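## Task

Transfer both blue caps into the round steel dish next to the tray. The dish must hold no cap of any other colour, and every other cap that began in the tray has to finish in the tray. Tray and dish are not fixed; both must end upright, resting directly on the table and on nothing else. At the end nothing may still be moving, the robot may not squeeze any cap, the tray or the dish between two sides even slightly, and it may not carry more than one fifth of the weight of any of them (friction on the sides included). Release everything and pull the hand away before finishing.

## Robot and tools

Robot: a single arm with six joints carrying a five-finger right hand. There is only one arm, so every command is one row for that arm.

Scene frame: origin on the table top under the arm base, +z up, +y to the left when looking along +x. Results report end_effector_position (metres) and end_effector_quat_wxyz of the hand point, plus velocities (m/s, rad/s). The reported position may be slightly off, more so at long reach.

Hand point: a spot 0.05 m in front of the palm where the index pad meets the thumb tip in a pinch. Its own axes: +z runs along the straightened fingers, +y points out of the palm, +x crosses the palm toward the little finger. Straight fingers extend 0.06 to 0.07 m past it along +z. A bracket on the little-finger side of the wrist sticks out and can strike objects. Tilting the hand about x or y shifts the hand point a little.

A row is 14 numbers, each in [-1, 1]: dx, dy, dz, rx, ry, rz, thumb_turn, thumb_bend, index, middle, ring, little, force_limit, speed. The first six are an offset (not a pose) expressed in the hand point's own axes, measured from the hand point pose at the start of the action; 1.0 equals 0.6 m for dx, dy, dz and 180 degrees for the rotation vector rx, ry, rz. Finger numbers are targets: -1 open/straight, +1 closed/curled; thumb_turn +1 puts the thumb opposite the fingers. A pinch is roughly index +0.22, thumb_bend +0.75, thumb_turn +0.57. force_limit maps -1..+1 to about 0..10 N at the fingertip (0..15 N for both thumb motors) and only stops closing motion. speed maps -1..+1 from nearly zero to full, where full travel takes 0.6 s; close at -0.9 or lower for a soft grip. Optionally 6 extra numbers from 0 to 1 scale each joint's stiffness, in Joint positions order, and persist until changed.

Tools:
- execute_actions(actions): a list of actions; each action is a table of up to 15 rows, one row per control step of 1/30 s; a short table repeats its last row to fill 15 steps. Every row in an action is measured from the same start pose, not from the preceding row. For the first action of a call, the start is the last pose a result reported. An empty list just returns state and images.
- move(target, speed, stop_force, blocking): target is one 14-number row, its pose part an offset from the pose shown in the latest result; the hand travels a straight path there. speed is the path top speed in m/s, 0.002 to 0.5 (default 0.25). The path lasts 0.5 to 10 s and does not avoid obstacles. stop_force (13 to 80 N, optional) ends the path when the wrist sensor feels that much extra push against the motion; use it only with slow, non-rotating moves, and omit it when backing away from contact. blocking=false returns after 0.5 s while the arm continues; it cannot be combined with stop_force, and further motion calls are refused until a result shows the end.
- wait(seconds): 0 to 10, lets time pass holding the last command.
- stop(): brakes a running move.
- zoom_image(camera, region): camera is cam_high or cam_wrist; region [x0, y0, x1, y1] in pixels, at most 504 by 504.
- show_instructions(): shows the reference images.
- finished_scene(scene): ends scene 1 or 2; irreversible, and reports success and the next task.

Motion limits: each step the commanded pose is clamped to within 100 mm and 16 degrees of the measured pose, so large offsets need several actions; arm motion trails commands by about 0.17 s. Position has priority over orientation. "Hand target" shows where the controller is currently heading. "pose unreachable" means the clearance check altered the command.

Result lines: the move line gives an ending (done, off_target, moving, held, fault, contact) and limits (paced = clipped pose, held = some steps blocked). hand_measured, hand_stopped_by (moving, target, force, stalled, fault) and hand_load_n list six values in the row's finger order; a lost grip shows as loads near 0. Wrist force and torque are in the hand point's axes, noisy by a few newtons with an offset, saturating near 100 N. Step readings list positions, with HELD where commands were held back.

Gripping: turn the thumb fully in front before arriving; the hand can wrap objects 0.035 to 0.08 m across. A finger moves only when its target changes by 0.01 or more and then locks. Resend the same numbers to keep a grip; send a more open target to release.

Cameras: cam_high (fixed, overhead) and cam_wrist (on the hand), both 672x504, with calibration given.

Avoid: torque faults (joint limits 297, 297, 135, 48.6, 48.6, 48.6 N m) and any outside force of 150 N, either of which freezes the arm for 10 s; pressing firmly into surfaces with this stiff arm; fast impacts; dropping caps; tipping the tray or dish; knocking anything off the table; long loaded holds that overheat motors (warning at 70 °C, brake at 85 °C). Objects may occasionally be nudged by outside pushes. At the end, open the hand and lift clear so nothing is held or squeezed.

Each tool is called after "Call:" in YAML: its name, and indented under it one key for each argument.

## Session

Call:
execute_actions:
  actions: []

Scene clock: 0.00 s.
end_effector_position=(+0.5730, -0.3176, +0.3969) hand_measured=(-1.000, -1.000, -1.000, -1.000, -1.000, -1.000) hand_load_n=(+0.0, +0.0, +0.0, +0.0, +0.0, +0.0) hand_stopped_by=(target, target, target, target, target, target) hand_force_limit=0.00 hand_speed=-0.80 end_effector_quat_wxyz=(-0.301, -0.124, +0.926, +0.192) end_effector_velocity=(-0.000, -0.000, -0.000) end_effector_angular_velocity=(-0.001, +0.001, -0.001)
Joint positions: [-0.757 -0.9    1.216  1.957  1.793 -2.534]
Joint velocities: [-0.     0.     0.     0.     0.001  0.002]
Wrist force (N, on the end effector, along its own x y z axes, offset not removed): no reading
Wrist torque (N m, same axes, about the end effector's origin, offset not removed): no reading
Hand target: +0.573, -0.318, +0.397; -0.301, -0.124, +0.926, +0.192
Joint stiffness scale: [1. 1. 1. 1. 1. 1.]
camera_calibration (this result's frames):
cam_wrist: T_world_to_cam=[[-0.0315724, 0.927413, 0.372704, 0.163275], [0.993245, 0.0707696, -0.0919592, -0.506312], [-0.11166, 0.367283, -0.923383, 0.679355], [0, 0, 0, 1]] pos_world=[0.583904, -0.365107, 0.519891]

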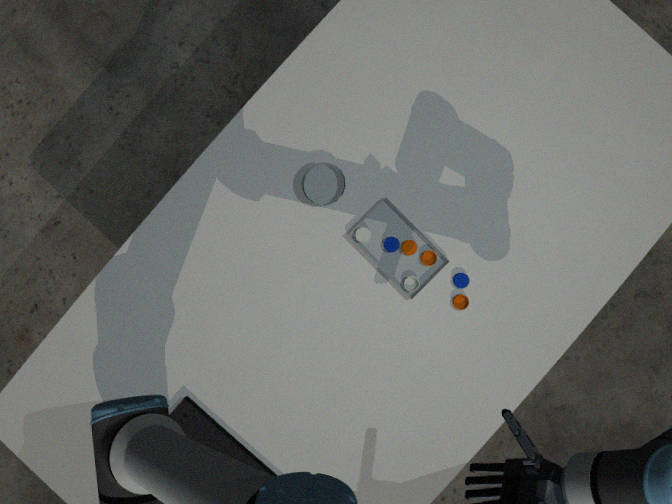

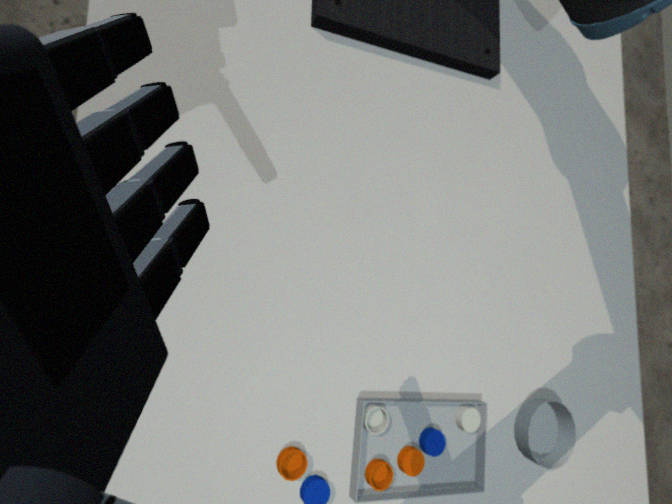

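Call:
zoom_image:
  camera: "cam_high"
  region: [280, 150, 500, 330]

Region (280, 150, 500, 330) of cam_high's 672x504 image, scaled by 2.291, with more detail than that image has; it fills the top 412 rows of this view, and the rest is white.

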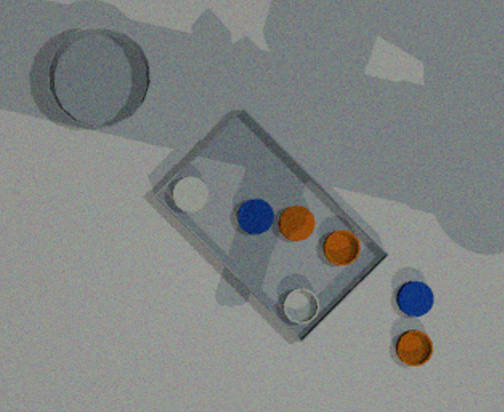

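Call:
move:
  target: [-0.6405, -0.03, 0.2318, 0.5167, -0.2234, -0.1065, 0.57, 0.55, -0.4, 1, 1, 1, -0.2, 0.5]
  speed: 0.35

Scene clock: 34.37 s.
end_effector_position=(+0.7944, -0.1628, +0.0908) hand_measured=(+0.570, +0.550, -0.400, +1.000, +1.000, +1.000) hand_load_n=(+0.0, +0.0, +0.0, +0.0, +0.0, +0.0) hand_stopped_by=(target, target, target, target, target, target) hand_force_limit=-0.20 hand_speed=0.50 end_effector_quat_wxyz=(+0.211, -0.367, +0.785, -0.453) end_effector_velocity=(+0.002, +0.000, -0.000) end_effector_angular_velocity=(-0.004, -0.010, +0.005)
Joint positions: [-0.357 -1.166  1.915 -0.202  1.846 -2.974]
Joint velocities: [-0.    -0.     0.004 -0.016 -0.005 -0.003]
Wrist force (N, on the end effector, along its own x y z axes, offset not removed): [1.7 1.6 -3.8]
Wrist torque (N m, same axes, about the end effector's origin, offset not removed): [0.93 0.24 0.23]
Hand target: +0.793, -0.163, +0.089; +0.210, -0.368, +0.785, -0.453
Off the commanded pose: 0.002 m, 0 deg.
Joint stiffness scale: [1. 1. 1. 1. 1. 1.]
move: done
camera_calibration (this result's frames):
cam_wrist: T_world_to_cam=[[-0.312519, 0.398039, -0.862495, 0.389922], [0.241976, 0.911379, 0.332921, -0.0703119], [0.918575, -0.104659, -0.381139, -0.579923], [0, 0, 0, 1]] pos_world=[0.671574, -0.151818, 0.138683]

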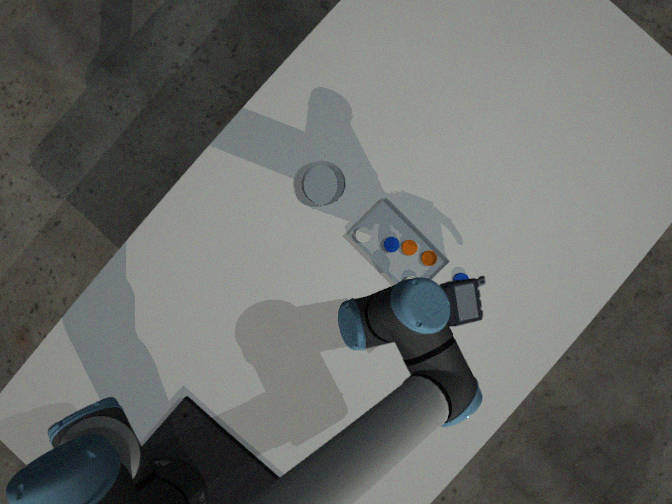

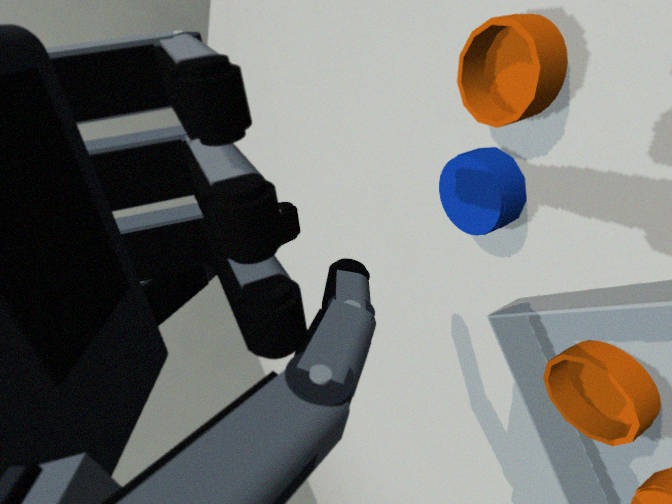

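Call:
move:
  target: [-0.0033, 0.0733, 0.023, 0, 0, 0, 0.57, 0.55, -0.4, 1, 1, 1, -0.2, 0.5]
  speed: 0.08

Scene clock: 40.87 s.
end_effector_position=(+0.7890, -0.1567, +0.0474) hand_measured=(+0.570, +0.550, -0.400, +1.000, +1.000, +1.000) hand_load_n=(+0.0, +0.0, +0.0, +0.0, +0.0, +0.0) hand_stopped_by=(target, target, target, target, target, target) hand_force_limit=-0.20 hand_speed=0.50 end_effector_quat_wxyz=(+0.211, -0.366, +0.784, -0.454) end_effector_velocity=(+0.003, -0.003, +0.002) end_effector_angular_velocity=(-0.005, -0.011, -0.004)
Joint positions: [-0.35  -1.12   1.947 -0.28   1.852 -2.971]
Joint velocities: [-0.001  0.    -0.    -0.011  0.003  0.001]
Wrist force (N, on the end effector, along its own x y z axes, offset not removed): [-1.0 2.7 -6.4]
Wrist torque (N m, same axes, about the end effector's origin, offset not removed): [1.16 0.53 0.14]
Hand target: +0.788, -0.155, +0.046; +0.211, -0.367, +0.785, -0.453
Off the commanded pose: 0.003 m, 0 deg.
Joint stiffness scale: [1. 1. 1. 1. 1. 1.]
move: done
camera_calibration (this result's frames):
cam_wrist: T_world_to_cam=[[-0.312032, 0.397495, -0.862921, 0.34789], [0.242144, 0.911548, 0.332335, -0.0601178], [0.918696, -0.105252, -0.380684, -0.591107], [0, 0, 0, 1]] pos_world=[0.666158, -0.1457, 0.0951565]

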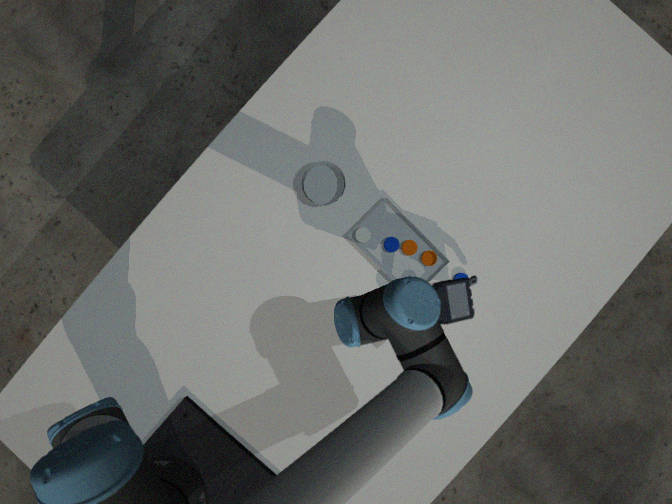

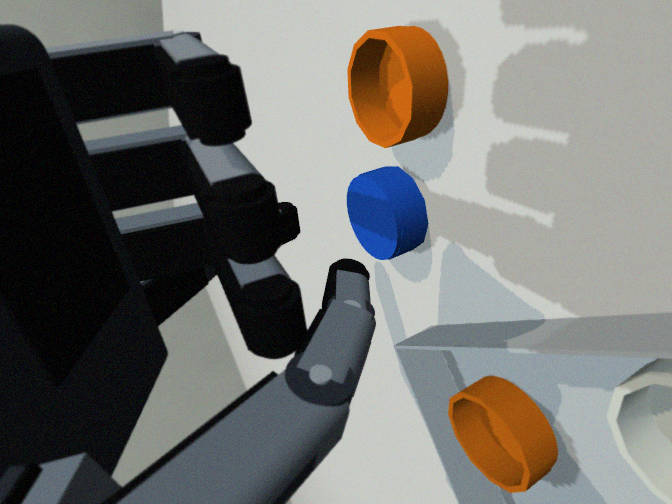

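Call:
move:
  target: [0, 0.0493, 0.0247, 0, 0, 0, 0.57, 0.55, -0.4, 1, 1, 1, -0.2, 0.5]
  speed: 0.03
  stop_force: 13

Call:
execute_actions:
  actions:
    - [[0, 0, 0, 0, 0, 0, 0.57, 0.75, 0.3, 1, 1, 1, -0.2, -0.6]]
    - [[0, 0, 0, 0, 0, 0, 0.57, 0.75, 0.3, 1, 1, 1, -0.2, -0.6]]
    - [[0, 0, 0, 0, 0, 0, 0.57, 0.75, 0.3, 1, 1, 1, -0.2, -0.6]]

Scene clock: 47.90 s.
end_effector_position=(+0.7892, -0.1569, +0.0163) hand_measured=(+0.570, +0.550, -0.400, +1.000, +1.000, +1.000) hand_load_n=(+0.0, +0.0, +0.0, +0.0, +0.0, +0.0) hand_stopped_by=(target, target, target, target, target, target) hand_force_limit=-0.20 hand_speed=0.50 end_effector_quat_wxyz=(+0.212, -0.366, +0.784, -0.454) end_effector_velocity=(+0.001, -0.001, +0.001) end_effector_angular_velocity=(-0.003, -0.004, +0.000)
Joint positions: [-0.35  -1.079  1.959 -0.336  1.852 -2.971]
Joint velocities: [-0.001  0.    -0.    -0.006 -0.    -0.002]
Wrist force (N, on the end effector, along its own x y z axes, offset not removed): [-0.9 1.0 -1.1]
Wrist torque (N m, same axes, about the end effector's origin, offset not removed): [0.46 0.62 -0.07]
Hand target: +0.788, -0.156, +0.014; +0.211, -0.366, +0.784, -0.454
Off the commanded pose: 0.003 m, 0 deg.
Joint stiffness scale: [1. 1. 1. 1. 1. 1.]
move: done
camera_calibration (this result's frames):
cam_wrist: T_world_to_cam=[[-0.310193, 0.396788, -0.86391, 0.319694], [0.241501, 0.911813, 0.332077, -0.0491565], [0.919488, -0.105627, -0.378663, -0.603792], [0, 0, 0, 1]] pos_world=[0.666218, -0.145806, 0.0638771]

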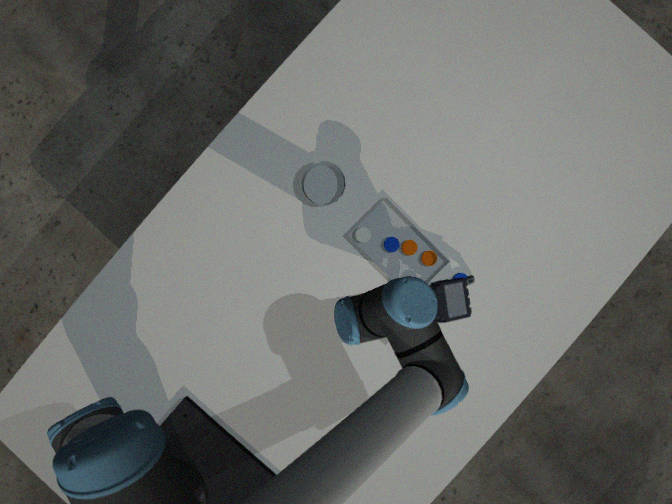

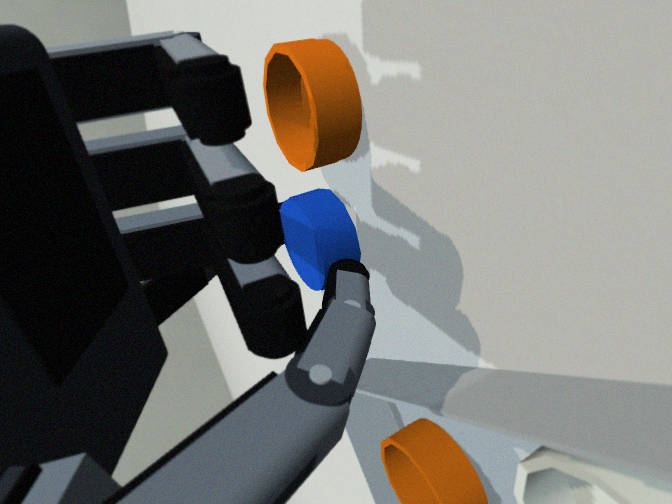

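Scene clock: 49.40 s.
end_effector_position=(+0.7892, -0.1569, +0.0164) hand_measured=(+0.570, +0.678, -0.250, +1.000, +1.000, +1.000) hand_load_n=(-0.5, +6.0, +9.0, +0.0, +0.0, +0.0) hand_stopped_by=(target, force, force, target, target, target) hand_force_limit=-0.20 hand_speed=-0.60 end_effector_quat_wxyz=(+0.212, -0.366, +0.784, -0.455) end_effector_velocity=(+0.000, +0.000, -0.000) end_effector_angular_velocity=(+0.000, +0.000, +0.000)
Joint positions: [-0.35  -1.079  1.959 -0.336  1.852 -2.971]
Joint velocities: [ 0.  0. -0.  0. -0.  0.]
Wrist force (N, on the end effector, along its own x y z axes, offset not removed): [2.3 -3.0 -0.4]
Wrist torque (N m, same axes, about the end effector's origin, offset not removed): [0.25 -0.14 0.30]
Hand target: +0.789, -0.157, +0.016; +0.212, -0.366, +0.784, -0.455
Off the commanded pose: 0.000 m, 0 deg.
Joint stiffness scale: [1. 1. 1. 1. 1. 1.]
Step readings (end_effector_position; steps 1 to 15: 1st action; 16 to 30: 2nd action; 31 to 45: 3rd action):
0: (+0.7892, -0.1569, +0.0163)
1: (+0.7892, -0.1569, +0.0164)
2: (+0.7892, -0.1569, +0.0164)
4: (+0.7892, -0.1569, +0.0164)
8: (+0.7892, -0.1569, +0.0164)
15: (+0.7892, -0.1569, +0.0164)
16: (+0.7892, -0.1569, +0.0164)
17: (+0.7892, -0.1569, +0.0164)
19: (+0.7892, -0.1569, +0.0164)
23: (+0.7892, -0.1569, +0.0164)
30: (+0.7892, -0.1569, +0.0164)
31: (+0.7892, -0.1569, +0.0164)
32: (+0.7892, -0.1569, +0.0164)
34: (+0.7892, -0.1569, +0.0164)
38: (+0.7892, -0.1569, +0.0164)
45: end_effector_position above
camera_calibration (this result's frames):
cam_wrist: T_world_to_cam=[[-0.309946, 0.396691, -0.864043, 0.319569], [0.241404, 0.91185, 0.332044, -0.0490825], [0.919596, -0.105668, -0.378387, -0.603947], [0, 0, 0, 1]] pos_world=[0.666286, -0.145832, 0.0638929]

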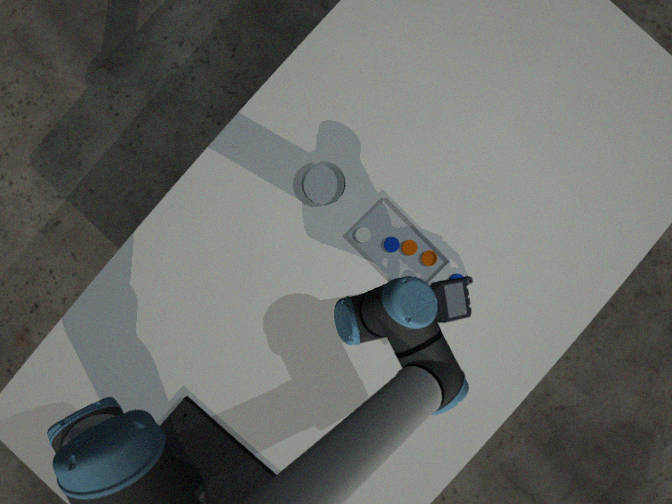

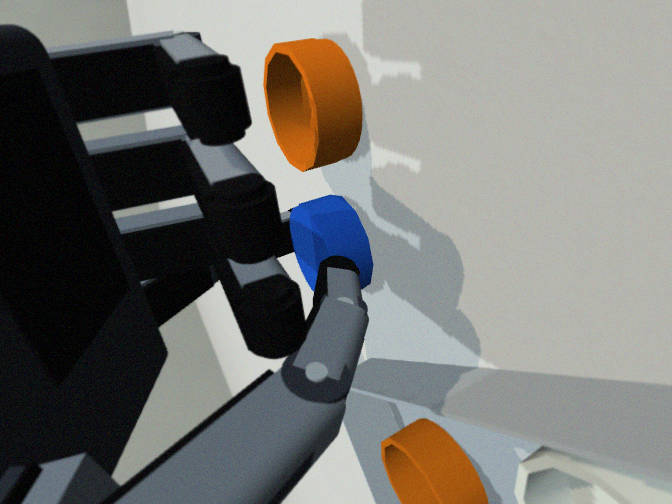

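Call:
move:
  target: [0, -0.0938, -0.0542, 0, 0, 0, 0.57, 0.75, 0.3, 1, 1, 1, -0.2, -0.6]
  speed: 0.08

Scene clock: 57.10 s.
end_effector_position=(+0.7880, -0.1561, +0.0803) hand_measured=(+0.570, +0.678, -0.250, +1.000, +1.000, +1.000) hand_load_n=(-0.5, +6.0, +9.0, +0.0, +0.0, +0.0) hand_stopped_by=(target, force, force, target, target, target) hand_force_limit=-0.20 hand_speed=-0.60 end_effector_quat_wxyz=(+0.212, -0.366, +0.784, -0.454) end_effector_velocity=(-0.003, +0.001, -0.002) end_effector_angular_velocity=(+0.004, +0.011, +0.001)
Joint positions: [-0.35  -1.163  1.936 -0.228  1.852 -2.971]
Joint velocities: [-0.001  0.     0.     0.011 -0.002 -0.001]
Wrist force (N, on the end effector, along its own x y z axes, offset not removed): [1.4 1.2 2.1]
Wrist torque (N m, same axes, about the end effector's origin, offset not removed): [0.21 -0.12 0.39]
Hand target: +0.789, -0.157, +0.081; +0.212, -0.366, +0.784, -0.455
Off the commanded pose: 0.002 m, 0 deg.
Joint stiffness scale: [1. 1. 1. 1. 1. 1.]
move: done
camera_calibration (this result's frames):
cam_wrist: T_world_to_cam=[[-0.310211, 0.396795, -0.8639, 0.374254], [0.241508, 0.91181, 0.332079, -0.0707908], [0.91948, -0.105624, -0.378683, -0.578415], [0, 0, 0, 1]] pos_world=[0.665035, -0.145049, 0.12779]

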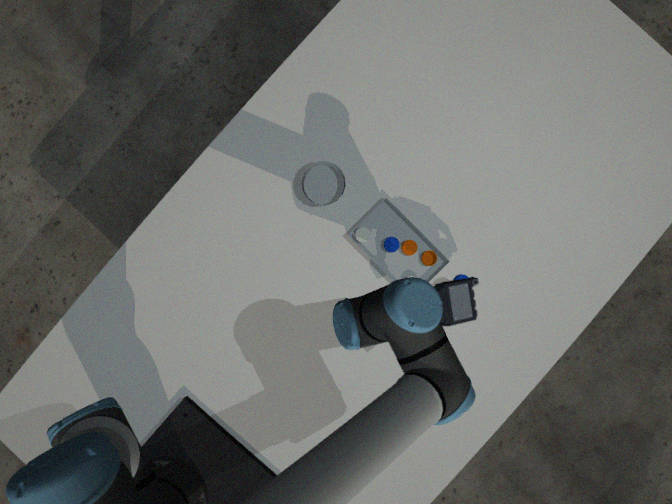

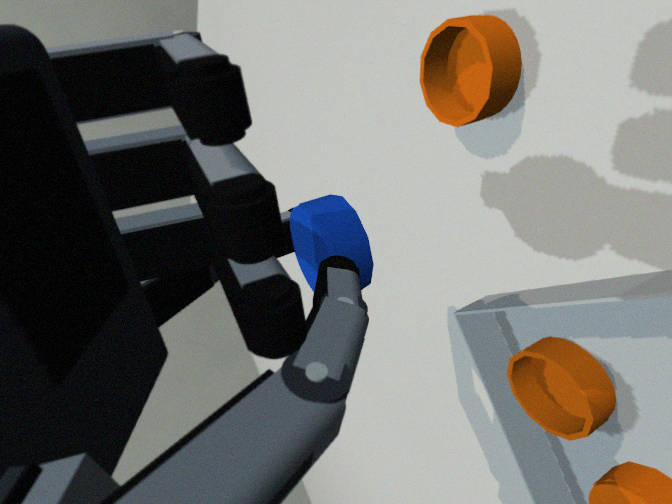

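Call:
move:
  target: [-0.3918, 0.1978, -0.3427, 0, -0.3368, -0.1944, 0.57, 0.75, 0.3, 1, 1, 1, -0.2, -0.6]
  speed: 0.2

Scene clock: 66.47 s.
end_effector_position=(+0.7564, +0.1747, +0.0791) hand_measured=(+0.570, +0.678, -0.250, +1.000, +1.000, +1.000) hand_load_n=(-0.5, +6.0, +9.0, +0.0, +0.0, +0.0) hand_stopped_by=(target, force, force, target, target, target) hand_force_limit=-0.20 hand_speed=-0.60 end_effector_quat_wxyz=(-0.432, +0.749, -0.435, +0.252) end_effector_velocity=(+0.001, +0.002, +0.004) end_effector_angular_velocity=(-0.003, -0.002, +0.017)
Joint positions: [-0.196 -1.162  1.955 -0.137  0.951 -3.562]
Joint velocities: [ 0.001  0.    -0.009  0.015 -0.012 -0.015]
Wrist force (N, on the end effector, along its own x y z axes, offset not removed): [2.5 -4.1 -3.8]
Wrist torque (N m, same axes, about the end effector's origin, offset not removed): [0.03 -0.03 0.10]
Hand target: +0.758, +0.176, +0.080; -0.433, +0.750, -0.432, +0.252
Off the commanded pose: 0.002 m, 0 deg.
Joint stiffness scale: [1. 1. 1. 1. 1. 1.]
move: done
camera_calibration (this result's frames):
cam_wrist: T_world_to_cam=[[-0.481029, -0.154788, -0.862932, 0.457616], [-0.770421, 0.544382, 0.331812, 0.465146], [0.418405, 0.824432, -0.381115, -0.298177], [0, 0, 0, 1]] pos_world=[0.703243, 0.0634431, 0.126911]

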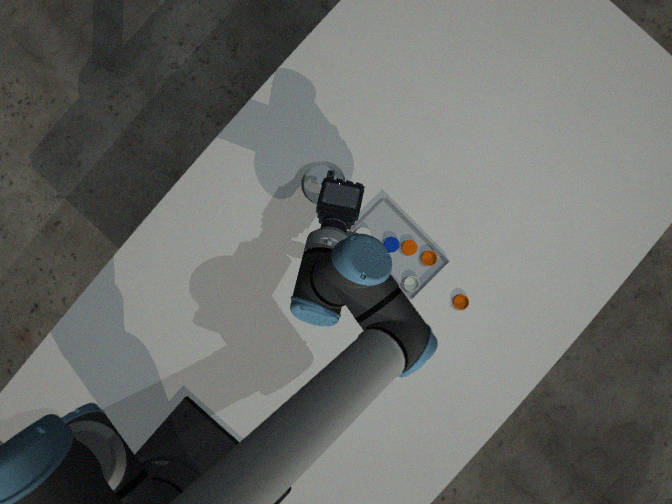

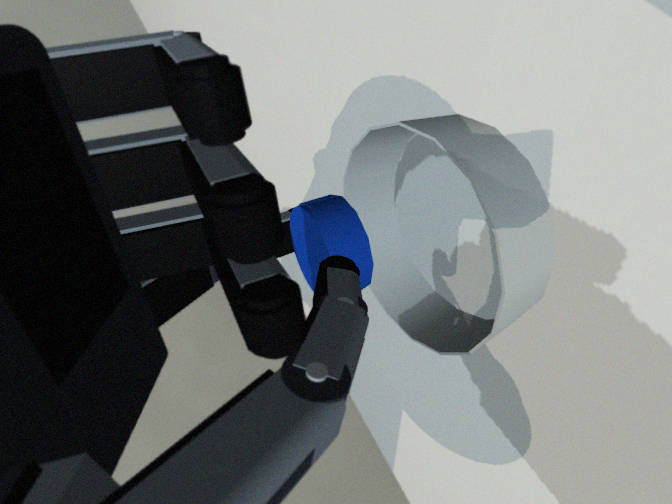

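Call:
move:
  target: [0.0067, 0.0747, 0.044, 0, 0, 0, 0.57, 0.75, 0.3, 1, 1, 1, -0.2, -0.6]
  speed: 0.04
  stop_force: 13

Scene clock: 80.87 s.
end_effector_position=(+0.7604, +0.1724, +0.0292) hand_measured=(+0.570, +0.678, -0.250, +1.000, +1.000, +1.000) hand_load_n=(+0.0, +5.5, +9.0, +0.0, +0.0, +0.0) hand_stopped_by=(target, force, force, target, target, target) hand_force_limit=-0.20 hand_speed=-0.60 end_effector_quat_wxyz=(-0.433, +0.749, -0.434, +0.253) end_effector_velocity=(+0.001, -0.001, +0.000) end_effector_angular_velocity=(-0.001, -0.006, +0.000)
Joint positions: [-0.198 -1.092  1.967 -0.22   0.948 -3.564]
Joint velocities: [-0.001 -0.     0.    -0.006 -0.001 -0.001]
Wrist force (N, on the end effector, along its own x y z axes, offset not removed): [-3.3 -2.2 -1.7]
Wrist torque (N m, same axes, about the end effector's origin, offset not removed): [0.37 0.78 -0.03]
Hand target: +0.759, +0.171, +0.027; -0.432, +0.749, -0.435, +0.252
Off the commanded pose: 0.003 m, 0 deg.
Joint stiffness scale: [1. 1. 1. 1. 1. 1.]
move: done
camera_calibration (this result's frames):
cam_wrist: T_world_to_cam=[[-0.479122, -0.155191, -0.86392, 0.414839], [-0.771562, 0.543729, 0.330228, 0.487123], [0.41849, 0.824787, -0.380252, -0.317043], [0, 0, 0, 1]] pos_world=[0.707284, 0.0610089, 0.07697]

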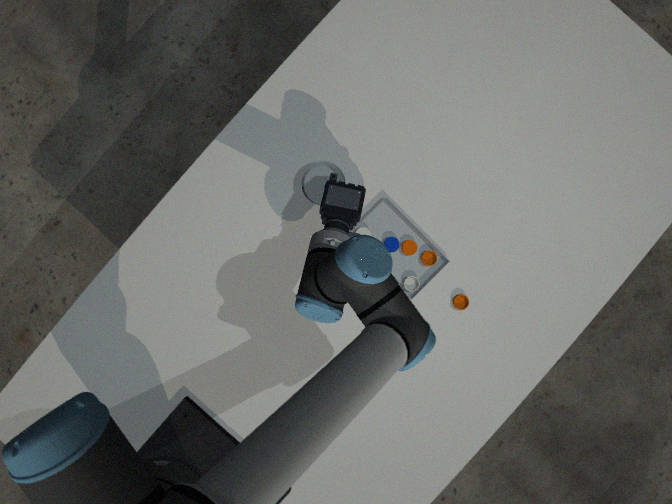

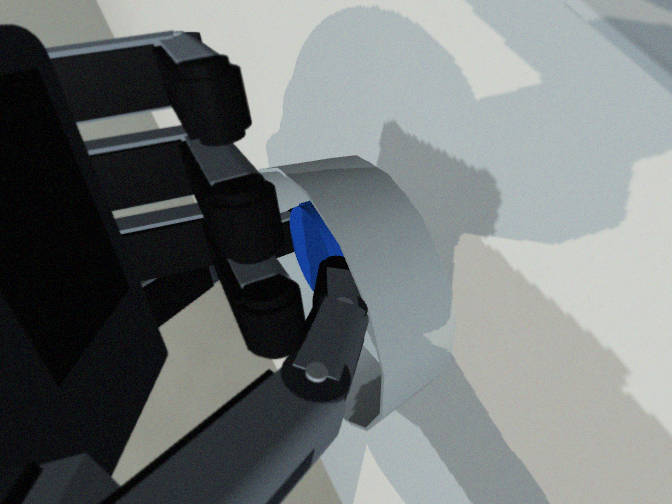

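Inside the dish. Lower slightly, release, lift.

Call:
execute_actions:
  actions:
    - [[0, 0.006, 0.0035, 0, 0, 0, 0.57, 0.75, 0.3, 1, 1, 1, -0.2, -0.6]]
    - [[0, 0, 0, 0, 0, 0, 0.57, 0.6, -0.42, 1, 1, 1, -0.2, 0.0]]
    - [[0, 0, 0, 0, 0, 0, 0.57, 0.6, -0.42, 1, 1, 1, -0.2, 0.0]]

Call:
move:
  target: [0, -0.0938, -0.0542, 0, 0, 0, 0.57, 0.55, -0.4, 1, 1, 1, -0.2, 0.0]
  speed: 0.1

Scene clock: 84.80 s.
end_effector_position=(+0.7617, +0.1721, +0.0282) hand_measured=(+0.570, +0.602, -0.420, +1.000, +1.000, +1.000) hand_load_n=(+0.5, -1.5, +0.0, +0.0, +0.0, +0.0) hand_stopped_by=(target, target, target, target, target, target) hand_force_limit=-0.20 hand_speed=0.00 end_effector_quat_wxyz=(-0.433, +0.748, -0.433, +0.255) end_effector_velocity=(-0.000, +0.000, -0.000) end_effector_angular_velocity=(+0.001, +0.001, -0.000)
Joint positions: [-0.198 -1.091  1.967 -0.226  0.948 -3.564]
Joint velocities: [-0.     0.    -0.     0.001 -0.     0.001]
Wrist force (N, on the end effector, along its own x y z axes, offset not removed): [-0.3 -0.2 -2.8]
Wrist torque (N m, same axes, about the end effector's origin, offset not removed): [0.80 0.28 0.33]
Hand target: +0.762, +0.172, +0.028; -0.433, +0.748, -0.433, +0.255
Off the commanded pose: 0.000 m, 0 deg.
Joint stiffness scale: [1. 1. 1. 1. 1. 1.]
Step readings (end_effector_position; steps 1 to 15: 1st action; 16 to 30: 2nd action; 31 to 45: 3rd action):
0: (+0.7607, +0.1723, +0.0293)
1: (+0.7607, +0.1723, +0.0293)
2: (+0.7607, +0.1723, +0.0293)
4: (+0.7610, +0.1722, +0.0292)
8: (+0.7613, +0.1721, +0.0283)
15: (+0.7616, +0.1721, +0.0279)
16: (+0.7617, +0.1721, +0.0279)
17: (+0.7617, +0.1721, +0.0279)
19: (+0.7617, +0.1721, +0.0279)
23: (+0.7617, +0.1721, +0.0279)
30: (+0.7617, +0.1721, +0.0281)
31: (+0.7617, +0.1721, +0.0281)
32: (+0.7617, +0.1721, +0.0281)
34: (+0.7617, +0.1721, +0.0281)
38: (+0.7617, +0.1721, +0.0282)
45: end_effector_position above
camera_calibration (this result's frames):
cam_wrist: T_world_to_cam=[[-0.475541, -0.15599, -0.865753, 0.412031], [-0.772936, 0.544005, 0.326541, 0.489761], [0.420037, 0.824455, -0.379267, -0.31889], [0, 0, 0, 1]] pos_world=[0.708437, 0.0607508, 0.0758455]

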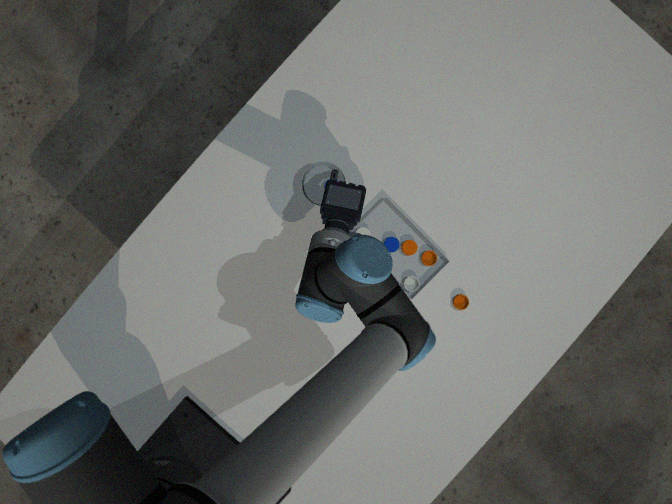

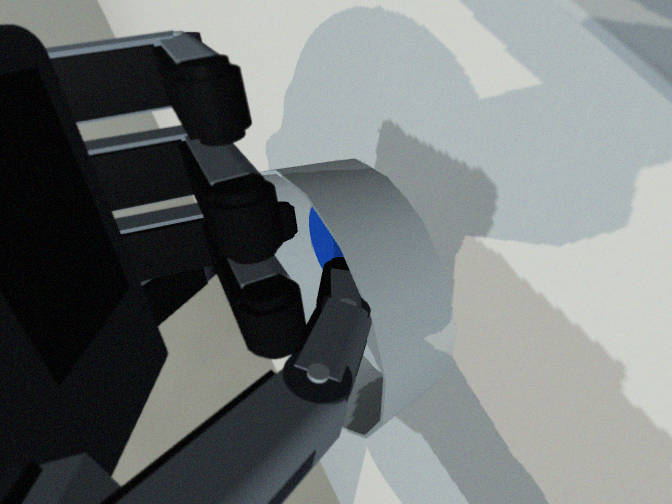

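Scene clock: 85.93 s.
end_effector_position=(+0.7601, +0.1727, +0.0921) hand_measured=(+0.570, +0.550, -0.400, +1.000, +1.000, +1.000) hand_load_n=(+0.0, +0.0, +0.0, +0.0, +0.0, +0.0) hand_stopped_by=(target, target, target, target, target, target) hand_force_limit=-0.20 hand_speed=0.00 end_effector_quat_wxyz=(-0.433, +0.748, -0.433, +0.255) end_effector_velocity=(-0.004, +0.000, -0.001) end_effector_angular_velocity=(+0.003, +0.016, -0.002)
Joint positions: [-0.198 -1.175  1.944 -0.119  0.948 -3.564]
Joint velocities: [-0.     0.     0.     0.015  0.002  0.   ]
Wrist force (N, on the end effector, along its own x y z axes, offset not removed): [0.3 0.8 3.0]
Wrist torque (N m, same axes, about the end effector's origin, offset not removed): [0.17 0.11 0.15]
Hand target: +0.761, +0.172, +0.093; -0.433, +0.748, -0.433, +0.255
Off the commanded pose: 0.002 m, 0 deg.
Joint stiffness scale: [1. 1. 1. 1. 1. 1.]
move: done
camera_calibration (this result's frames):
cam_wrist: T_world_to_cam=[[-0.475684, -0.155958, -0.86568, 0.466713], [-0.772882, 0.543993, 0.326688, 0.46726], [0.419975, 0.824469, -0.379306, -0.294469], [0, 0, 0, 1]] pos_world=[0.706814, 0.0613819, 0.139682]

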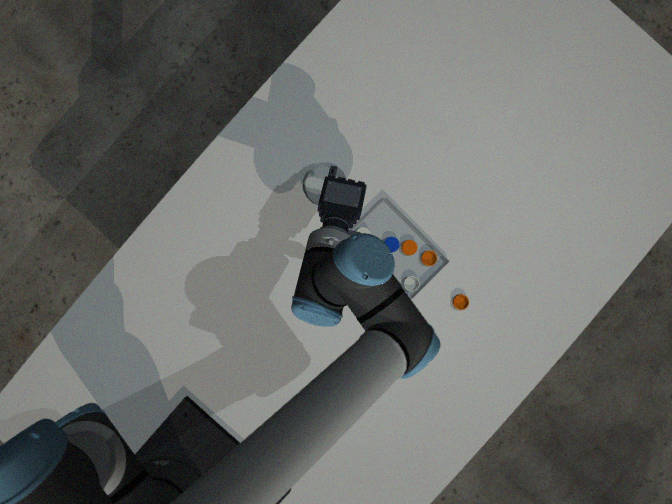

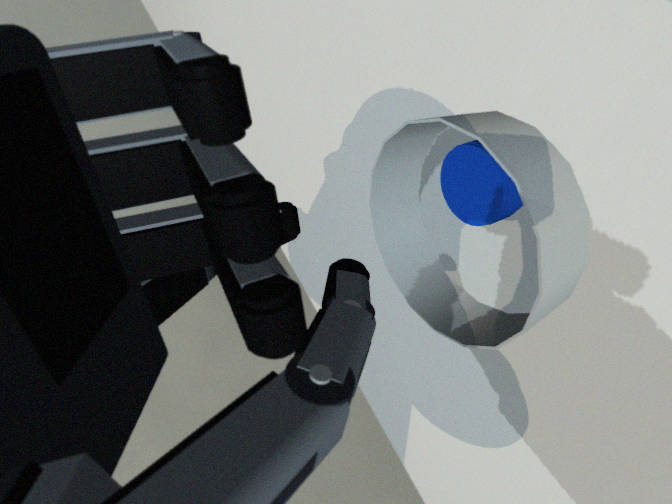

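Call:
move:
  target: [0.2485, 0.1332, -0.1235, 0, 0, 0, 0.57, 0.55, -0.4, 1, 1, 1, -0.2, 0.0]
  speed: 0.2

Scene clock: 91.97 s.
end_effector_position=(+0.7423, -0.0069, +0.0596) hand_measured=(+0.570, +0.550, -0.400, +1.000, +1.000, +1.000) hand_load_n=(+0.0, +0.0, +0.0, +0.0, +0.0, +0.0) hand_stopped_by=(target, target, target, target, target, target) hand_force_limit=-0.20 hand_speed=0.00 end_effector_quat_wxyz=(-0.433, +0.748, -0.434, +0.254) end_effector_velocity=(-0.001, +0.002, +0.003) end_effector_angular_velocity=(-0.001, +0.001, +0.015)
Joint positions: [-0.503 -1.099  1.941 -0.003  0.723 -3.839]
Joint velocities: [-0.     0.001 -0.005  0.018 -0.01  -0.018]
Wrist force (N, on the end effector, along its own x y z axes, offset not removed): [-1.8 0.2 -2.0]
Wrist torque (N m, same axes, about the end effector's origin, offset not removed): [0.60 0.56 0.08]
Hand target: +0.744, -0.008, +0.060; -0.433, +0.748, -0.433, +0.255
Off the commanded pose: 0.002 m, 0 deg.
Joint stiffness scale: [1. 1. 1. 1. 1. 1.]
move: done
camera_calibration (this result's frames):
cam_wrist: T_world_to_cam=[[-0.477377, -0.153504, -0.865186, 0.403376], [-0.771055, 0.545387, 0.328675, 0.560274], [0.421408, 0.824008, -0.378716, -0.152327], [0, 0, 0, 1]] pos_world=[0.688757, -0.118128, 0.107159]

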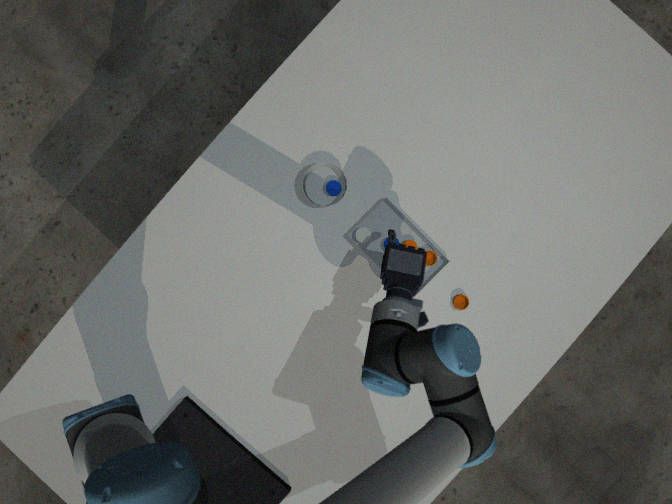

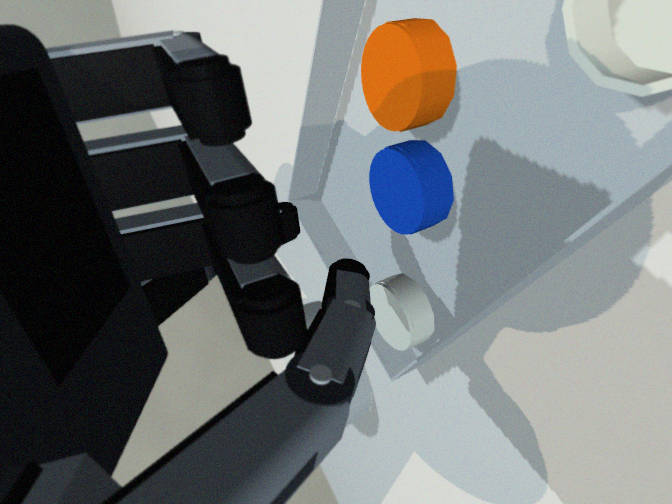

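Call:
move:
  target: [0.0138, 0.0662, 0.0287, 0, 0, 0, 0.57, 0.55, -0.4, 1, 1, 1, -0.2, 0.0]
  speed: 0.035
  stop_force: 13

Scene clock: 99.47 s.
end_effector_position=(+0.7438, -0.0163, +0.0180) hand_measured=(+0.570, +0.550, -0.400, +1.000, +1.000, +1.000) hand_load_n=(+0.0, +0.0, +0.0, +0.0, +0.0, +0.0) hand_stopped_by=(target, target, target, target, target, target) hand_force_limit=-0.20 hand_speed=0.00 end_effector_quat_wxyz=(-0.433, +0.748, -0.434, +0.255) end_effector_velocity=(+0.001, -0.000, -0.000) end_effector_angular_velocity=(-0.001, -0.004, +0.001)
Joint positions: [-0.515 -1.037  1.945 -0.059  0.715 -3.854]
Joint velocities: [-0.     0.     0.    -0.004 -0.002 -0.001]
Wrist force (N, on the end effector, along its own x y z axes, offset not removed): [1.7 -0.7 -0.5]
Wrist torque (N m, same axes, about the end effector's origin, offset not removed): [0.38 0.01 0.20]
Hand target: +0.742, -0.017, +0.017; -0.433, +0.748, -0.434, +0.254
Off the commanded pose: 0.002 m, 0 deg.
Joint stiffness scale: [1. 1. 1. 1. 1. 1.]
move: done
camera_calibration (this result's frames):
cam_wrist: T_world_to_cam=[[-0.476542, -0.154339, -0.865498, 0.366077], [-0.771542, 0.545371, 0.327557, 0.580643], [0.421463, 0.823863, -0.378971, -0.161031], [0, 0, 0, 1]] pos_world=[0.690309, -0.127499, 0.0656188]

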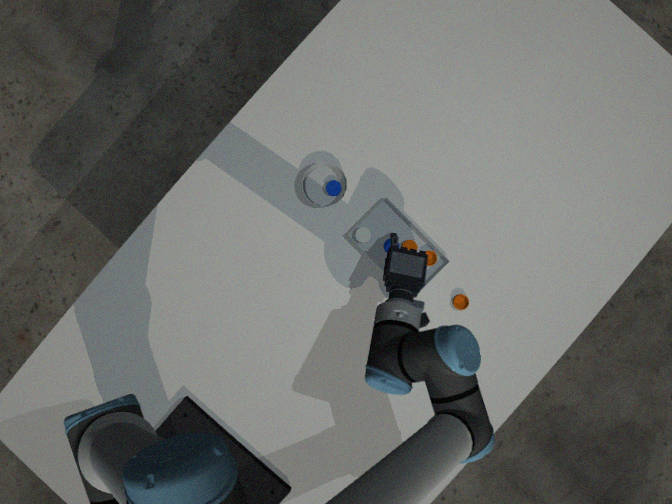

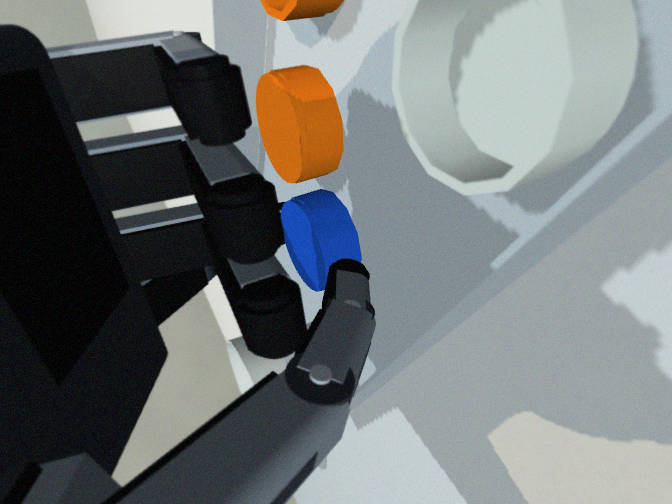

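Alignment matches the previous grasp. Close and lift.

Call:
execute_actions:
  actions:
    - [[0, 0, 0, 0, 0, 0, 0.57, 0.75, 0.3, 1, 1, 1, -0.2, -0.6]]
    - [[0, 0, 0, 0, 0, 0, 0.57, 0.75, 0.3, 1, 1, 1, -0.2, -0.6]]
    - [[0, 0, 0, 0, 0, 0, 0.57, 0.75, 0.3, 1, 1, 1, -0.2, -0.6]]

Call:
move:
  target: [0, -0.0866, -0.05, 0, 0, 0, 0.57, 0.75, 0.3, 1, 1, 1, -0.2, -0.6]
  speed: 0.08

Scene clock: 106.80 s.
end_effector_position=(+0.7440, -0.0163, +0.0180) hand_measured=(+0.570, +0.678, -0.248, +1.000, +1.000, +1.000) hand_load_n=(-0.5, +6.0, +8.5, +0.0, +0.0, +0.0) hand_stopped_by=(target, force, force, target, target, target) hand_force_limit=-0.20 hand_speed=-0.60 end_effector_quat_wxyz=(-0.433, +0.748, -0.434, +0.255) end_effector_velocity=(-0.000, -0.000, +0.000) end_effector_angular_velocity=(+0.002, +0.001, -0.001)
Joint positions: [-0.515 -1.037  1.945 -0.06   0.715 -3.854]
Joint velocities: [-0.001 -0.     0.     0.001 -0.     0.002]
Wrist force (N, on the end effector, along its own x y z axes, offset not removed): [-4.2 0.1 -3.1]
Wrist torque (N m, same axes, about the end effector's origin, offset not removed): [0.69 0.96 -0.33]
Hand target: +0.744, -0.016, +0.018; -0.433, +0.748, -0.434, +0.255
Off the commanded pose: 0.000 m, 0 deg.
Joint stiffness scale: [1. 1. 1. 1. 1. 1.]
Step readings (end_effector_position; steps 1 to 15: 1st action; 16 to 30: 2nd action; 31 to 45: 3rd action):
0: (+0.7440, -0.0163, +0.0180)
1: (+0.7440, -0.0163, +0.0180)
2: (+0.7440, -0.0163, +0.0180)
4: (+0.7440, -0.0163, +0.0180)
8: (+0.7440, -0.0163, +0.0180)
15: (+0.7440, -0.0163, +0.0180)
16: (+0.7440, -0.0163, +0.0180)
17: (+0.7440, -0.0163, +0.0180)
19: (+0.7440, -0.0163, +0.0180)
23: (+0.7440, -0.0163, +0.0180)
30: (+0.7440, -0.0163, +0.0180)
31: (+0.7440, -0.0163, +0.0180)
32: (+0.7440, -0.0163, +0.0180)
34: (+0.7440, -0.0163, +0.0180)
38: (+0.7440, -0.0163, +0.0180)
45: end_effector_position above
camera_calibration (this result's frames):
cam_wrist: T_world_to_cam=[[-0.475947, -0.154711, -0.865759, 0.365696], [-0.771835, 0.545379, 0.326854, 0.581026], [0.421599, 0.823788, -0.378983, -0.161137], [0, 0, 0, 1]] pos_world=[0.690443, -0.127559, 0.0656258]

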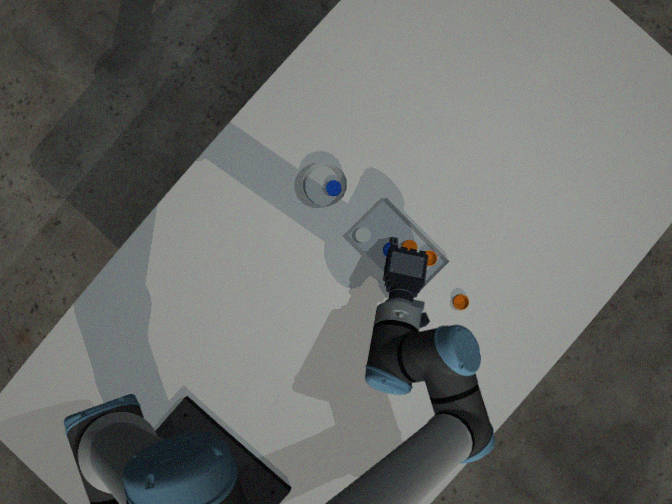

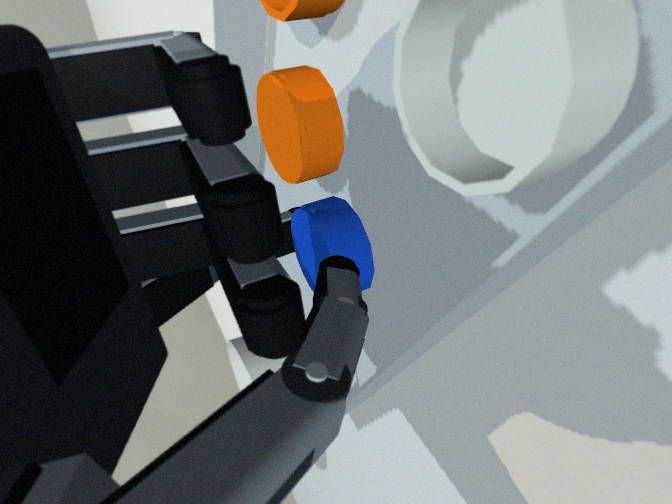

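Scene clock: 108.03 s.
end_effector_position=(+0.7425, -0.0152, +0.0769) hand_measured=(+0.570, +0.678, -0.248, +1.000, +1.000, +1.000) hand_load_n=(-0.5, +6.0, +8.5, +0.0, +0.0, +0.0) hand_stopped_by=(target, force, force, target, target, target) hand_force_limit=-0.20 hand_speed=-0.60 end_effector_quat_wxyz=(-0.433, +0.748, -0.434, +0.254) end_effector_velocity=(-0.002, +0.003, +0.000) end_effector_angular_velocity=(+0.006, +0.009, +0.002)
Joint positions: [-0.515 -1.117  1.929  0.037  0.715 -3.854]
Joint velocities: [ 0.002  0.    -0.     0.011 -0.     0.   ]
Wrist force (N, on the end effector, along its own x y z axes, offset not removed): [-0.4 3.9 -0.3]
Wrist torque (N m, same axes, about the end effector's origin, offset not removed): [0.85 0.26 0.25]
Hand target: +0.744, -0.016, +0.078; -0.433, +0.748, -0.434, +0.255
Off the commanded pose: 0.002 m, 0 deg.
Joint stiffness scale: [1. 1. 1. 1. 1. 1.]
move: done
camera_calibration (this result's frames):
cam_wrist: T_world_to_cam=[[-0.476702, -0.154261, -0.865424, 0.416632], [-0.771547, 0.545213, 0.327808, 0.559719], [0.421272, 0.823982, -0.378924, -0.138959], [0, 0, 0, 1]] pos_world=[0.688999, -0.126396, 0.124428]

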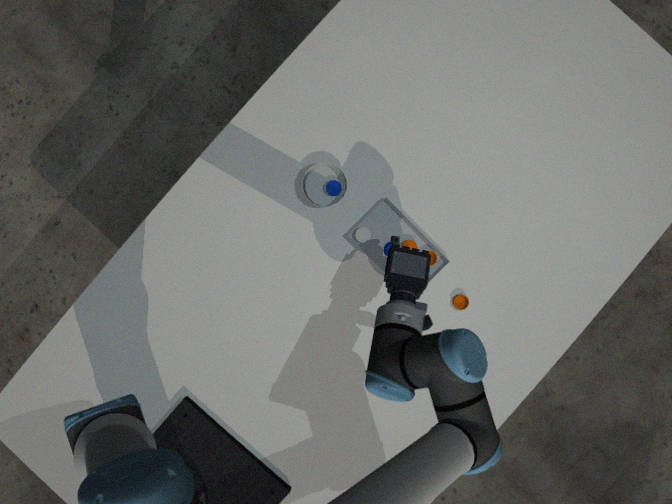

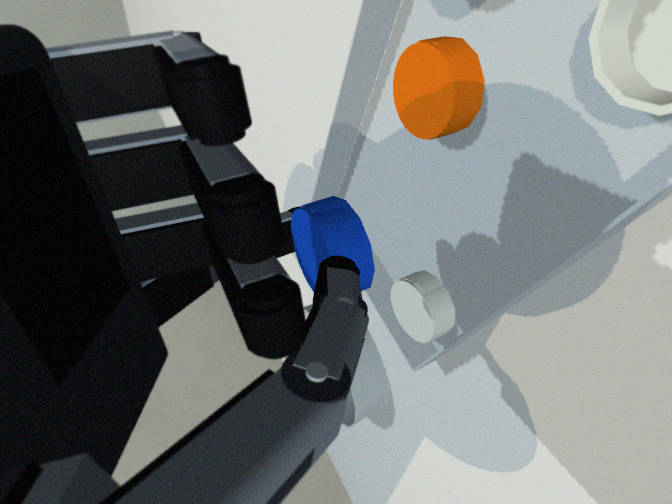

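Call:
move:
  target: [-0.321, -0.0892, 0.1608, 0, 0, 0, 0.57, 0.75, 0.3, 1, 1, 1, -0.2, -0.6]
  speed: 0.18

Scene clock: 113.57 s.
end_effector_position=(+0.7418, +0.2055, +0.0742) hand_measured=(+0.570, +0.678, -0.248, +1.000, +1.000, +1.000) hand_load_n=(-0.5, +6.0, +8.5, +0.0, +0.0, +0.0) hand_stopped_by=(target, force, force, target, target, target) hand_force_limit=-0.20 hand_speed=-0.60 end_effector_quat_wxyz=(-0.433, +0.748, -0.434, +0.254) end_effector_velocity=(+0.002, -0.002, -0.000) end_effector_angular_velocity=(-0.001, +0.001, -0.012)
Joint positions: [-0.147 -1.176  1.985 -0.178  0.989 -3.526]
Joint velocities: [-0.     0.    -0.    -0.004  0.01   0.008]
Wrist force (N, on the end effector, along its own x y z axes, offset not removed): [-1.0 -0.7 2.3]
Wrist torque (N m, same axes, about the end effector's origin, offset not removed): [0.11 0.43 -0.12]
Hand target: +0.743, +0.207, +0.074; -0.433, +0.748, -0.434, +0.254
Off the commanded pose: 0.002 m, 0 deg.
Joint stiffness scale: [1. 1. 1. 1. 1. 1.]
move: done
camera_calibration (this result's frames):
cam_wrist: T_world_to_cam=[[-0.478064, -0.154712, -0.864592, 0.449135], [-0.771398, 0.544663, 0.32907, 0.439673], [0.420001, 0.824261, -0.379728, -0.320603], [0, 0, 0, 1]] pos_world=[0.688532, 0.094273, 0.121893]

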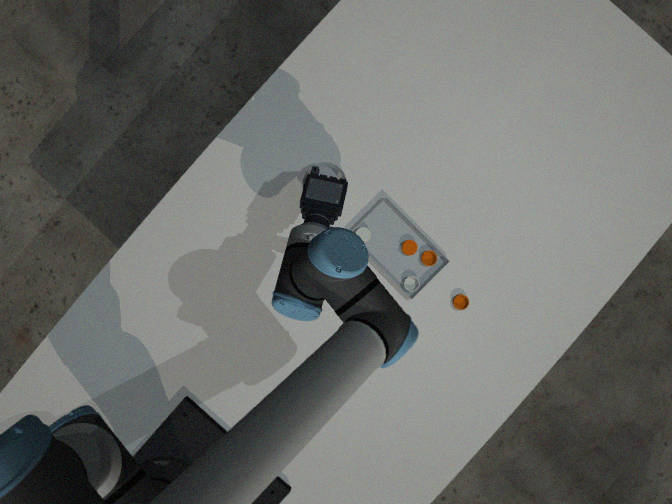

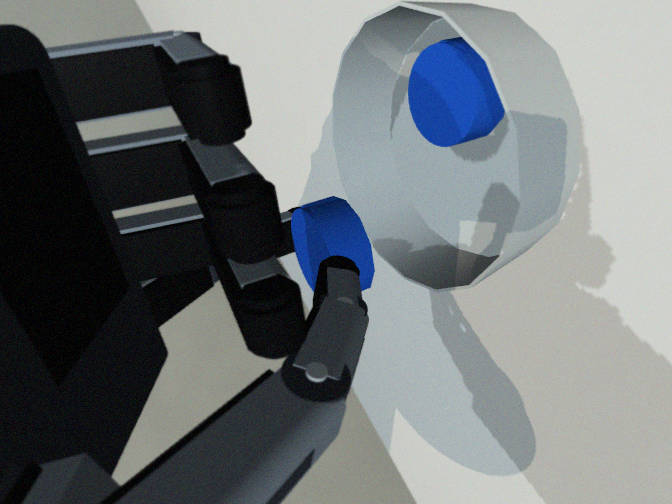

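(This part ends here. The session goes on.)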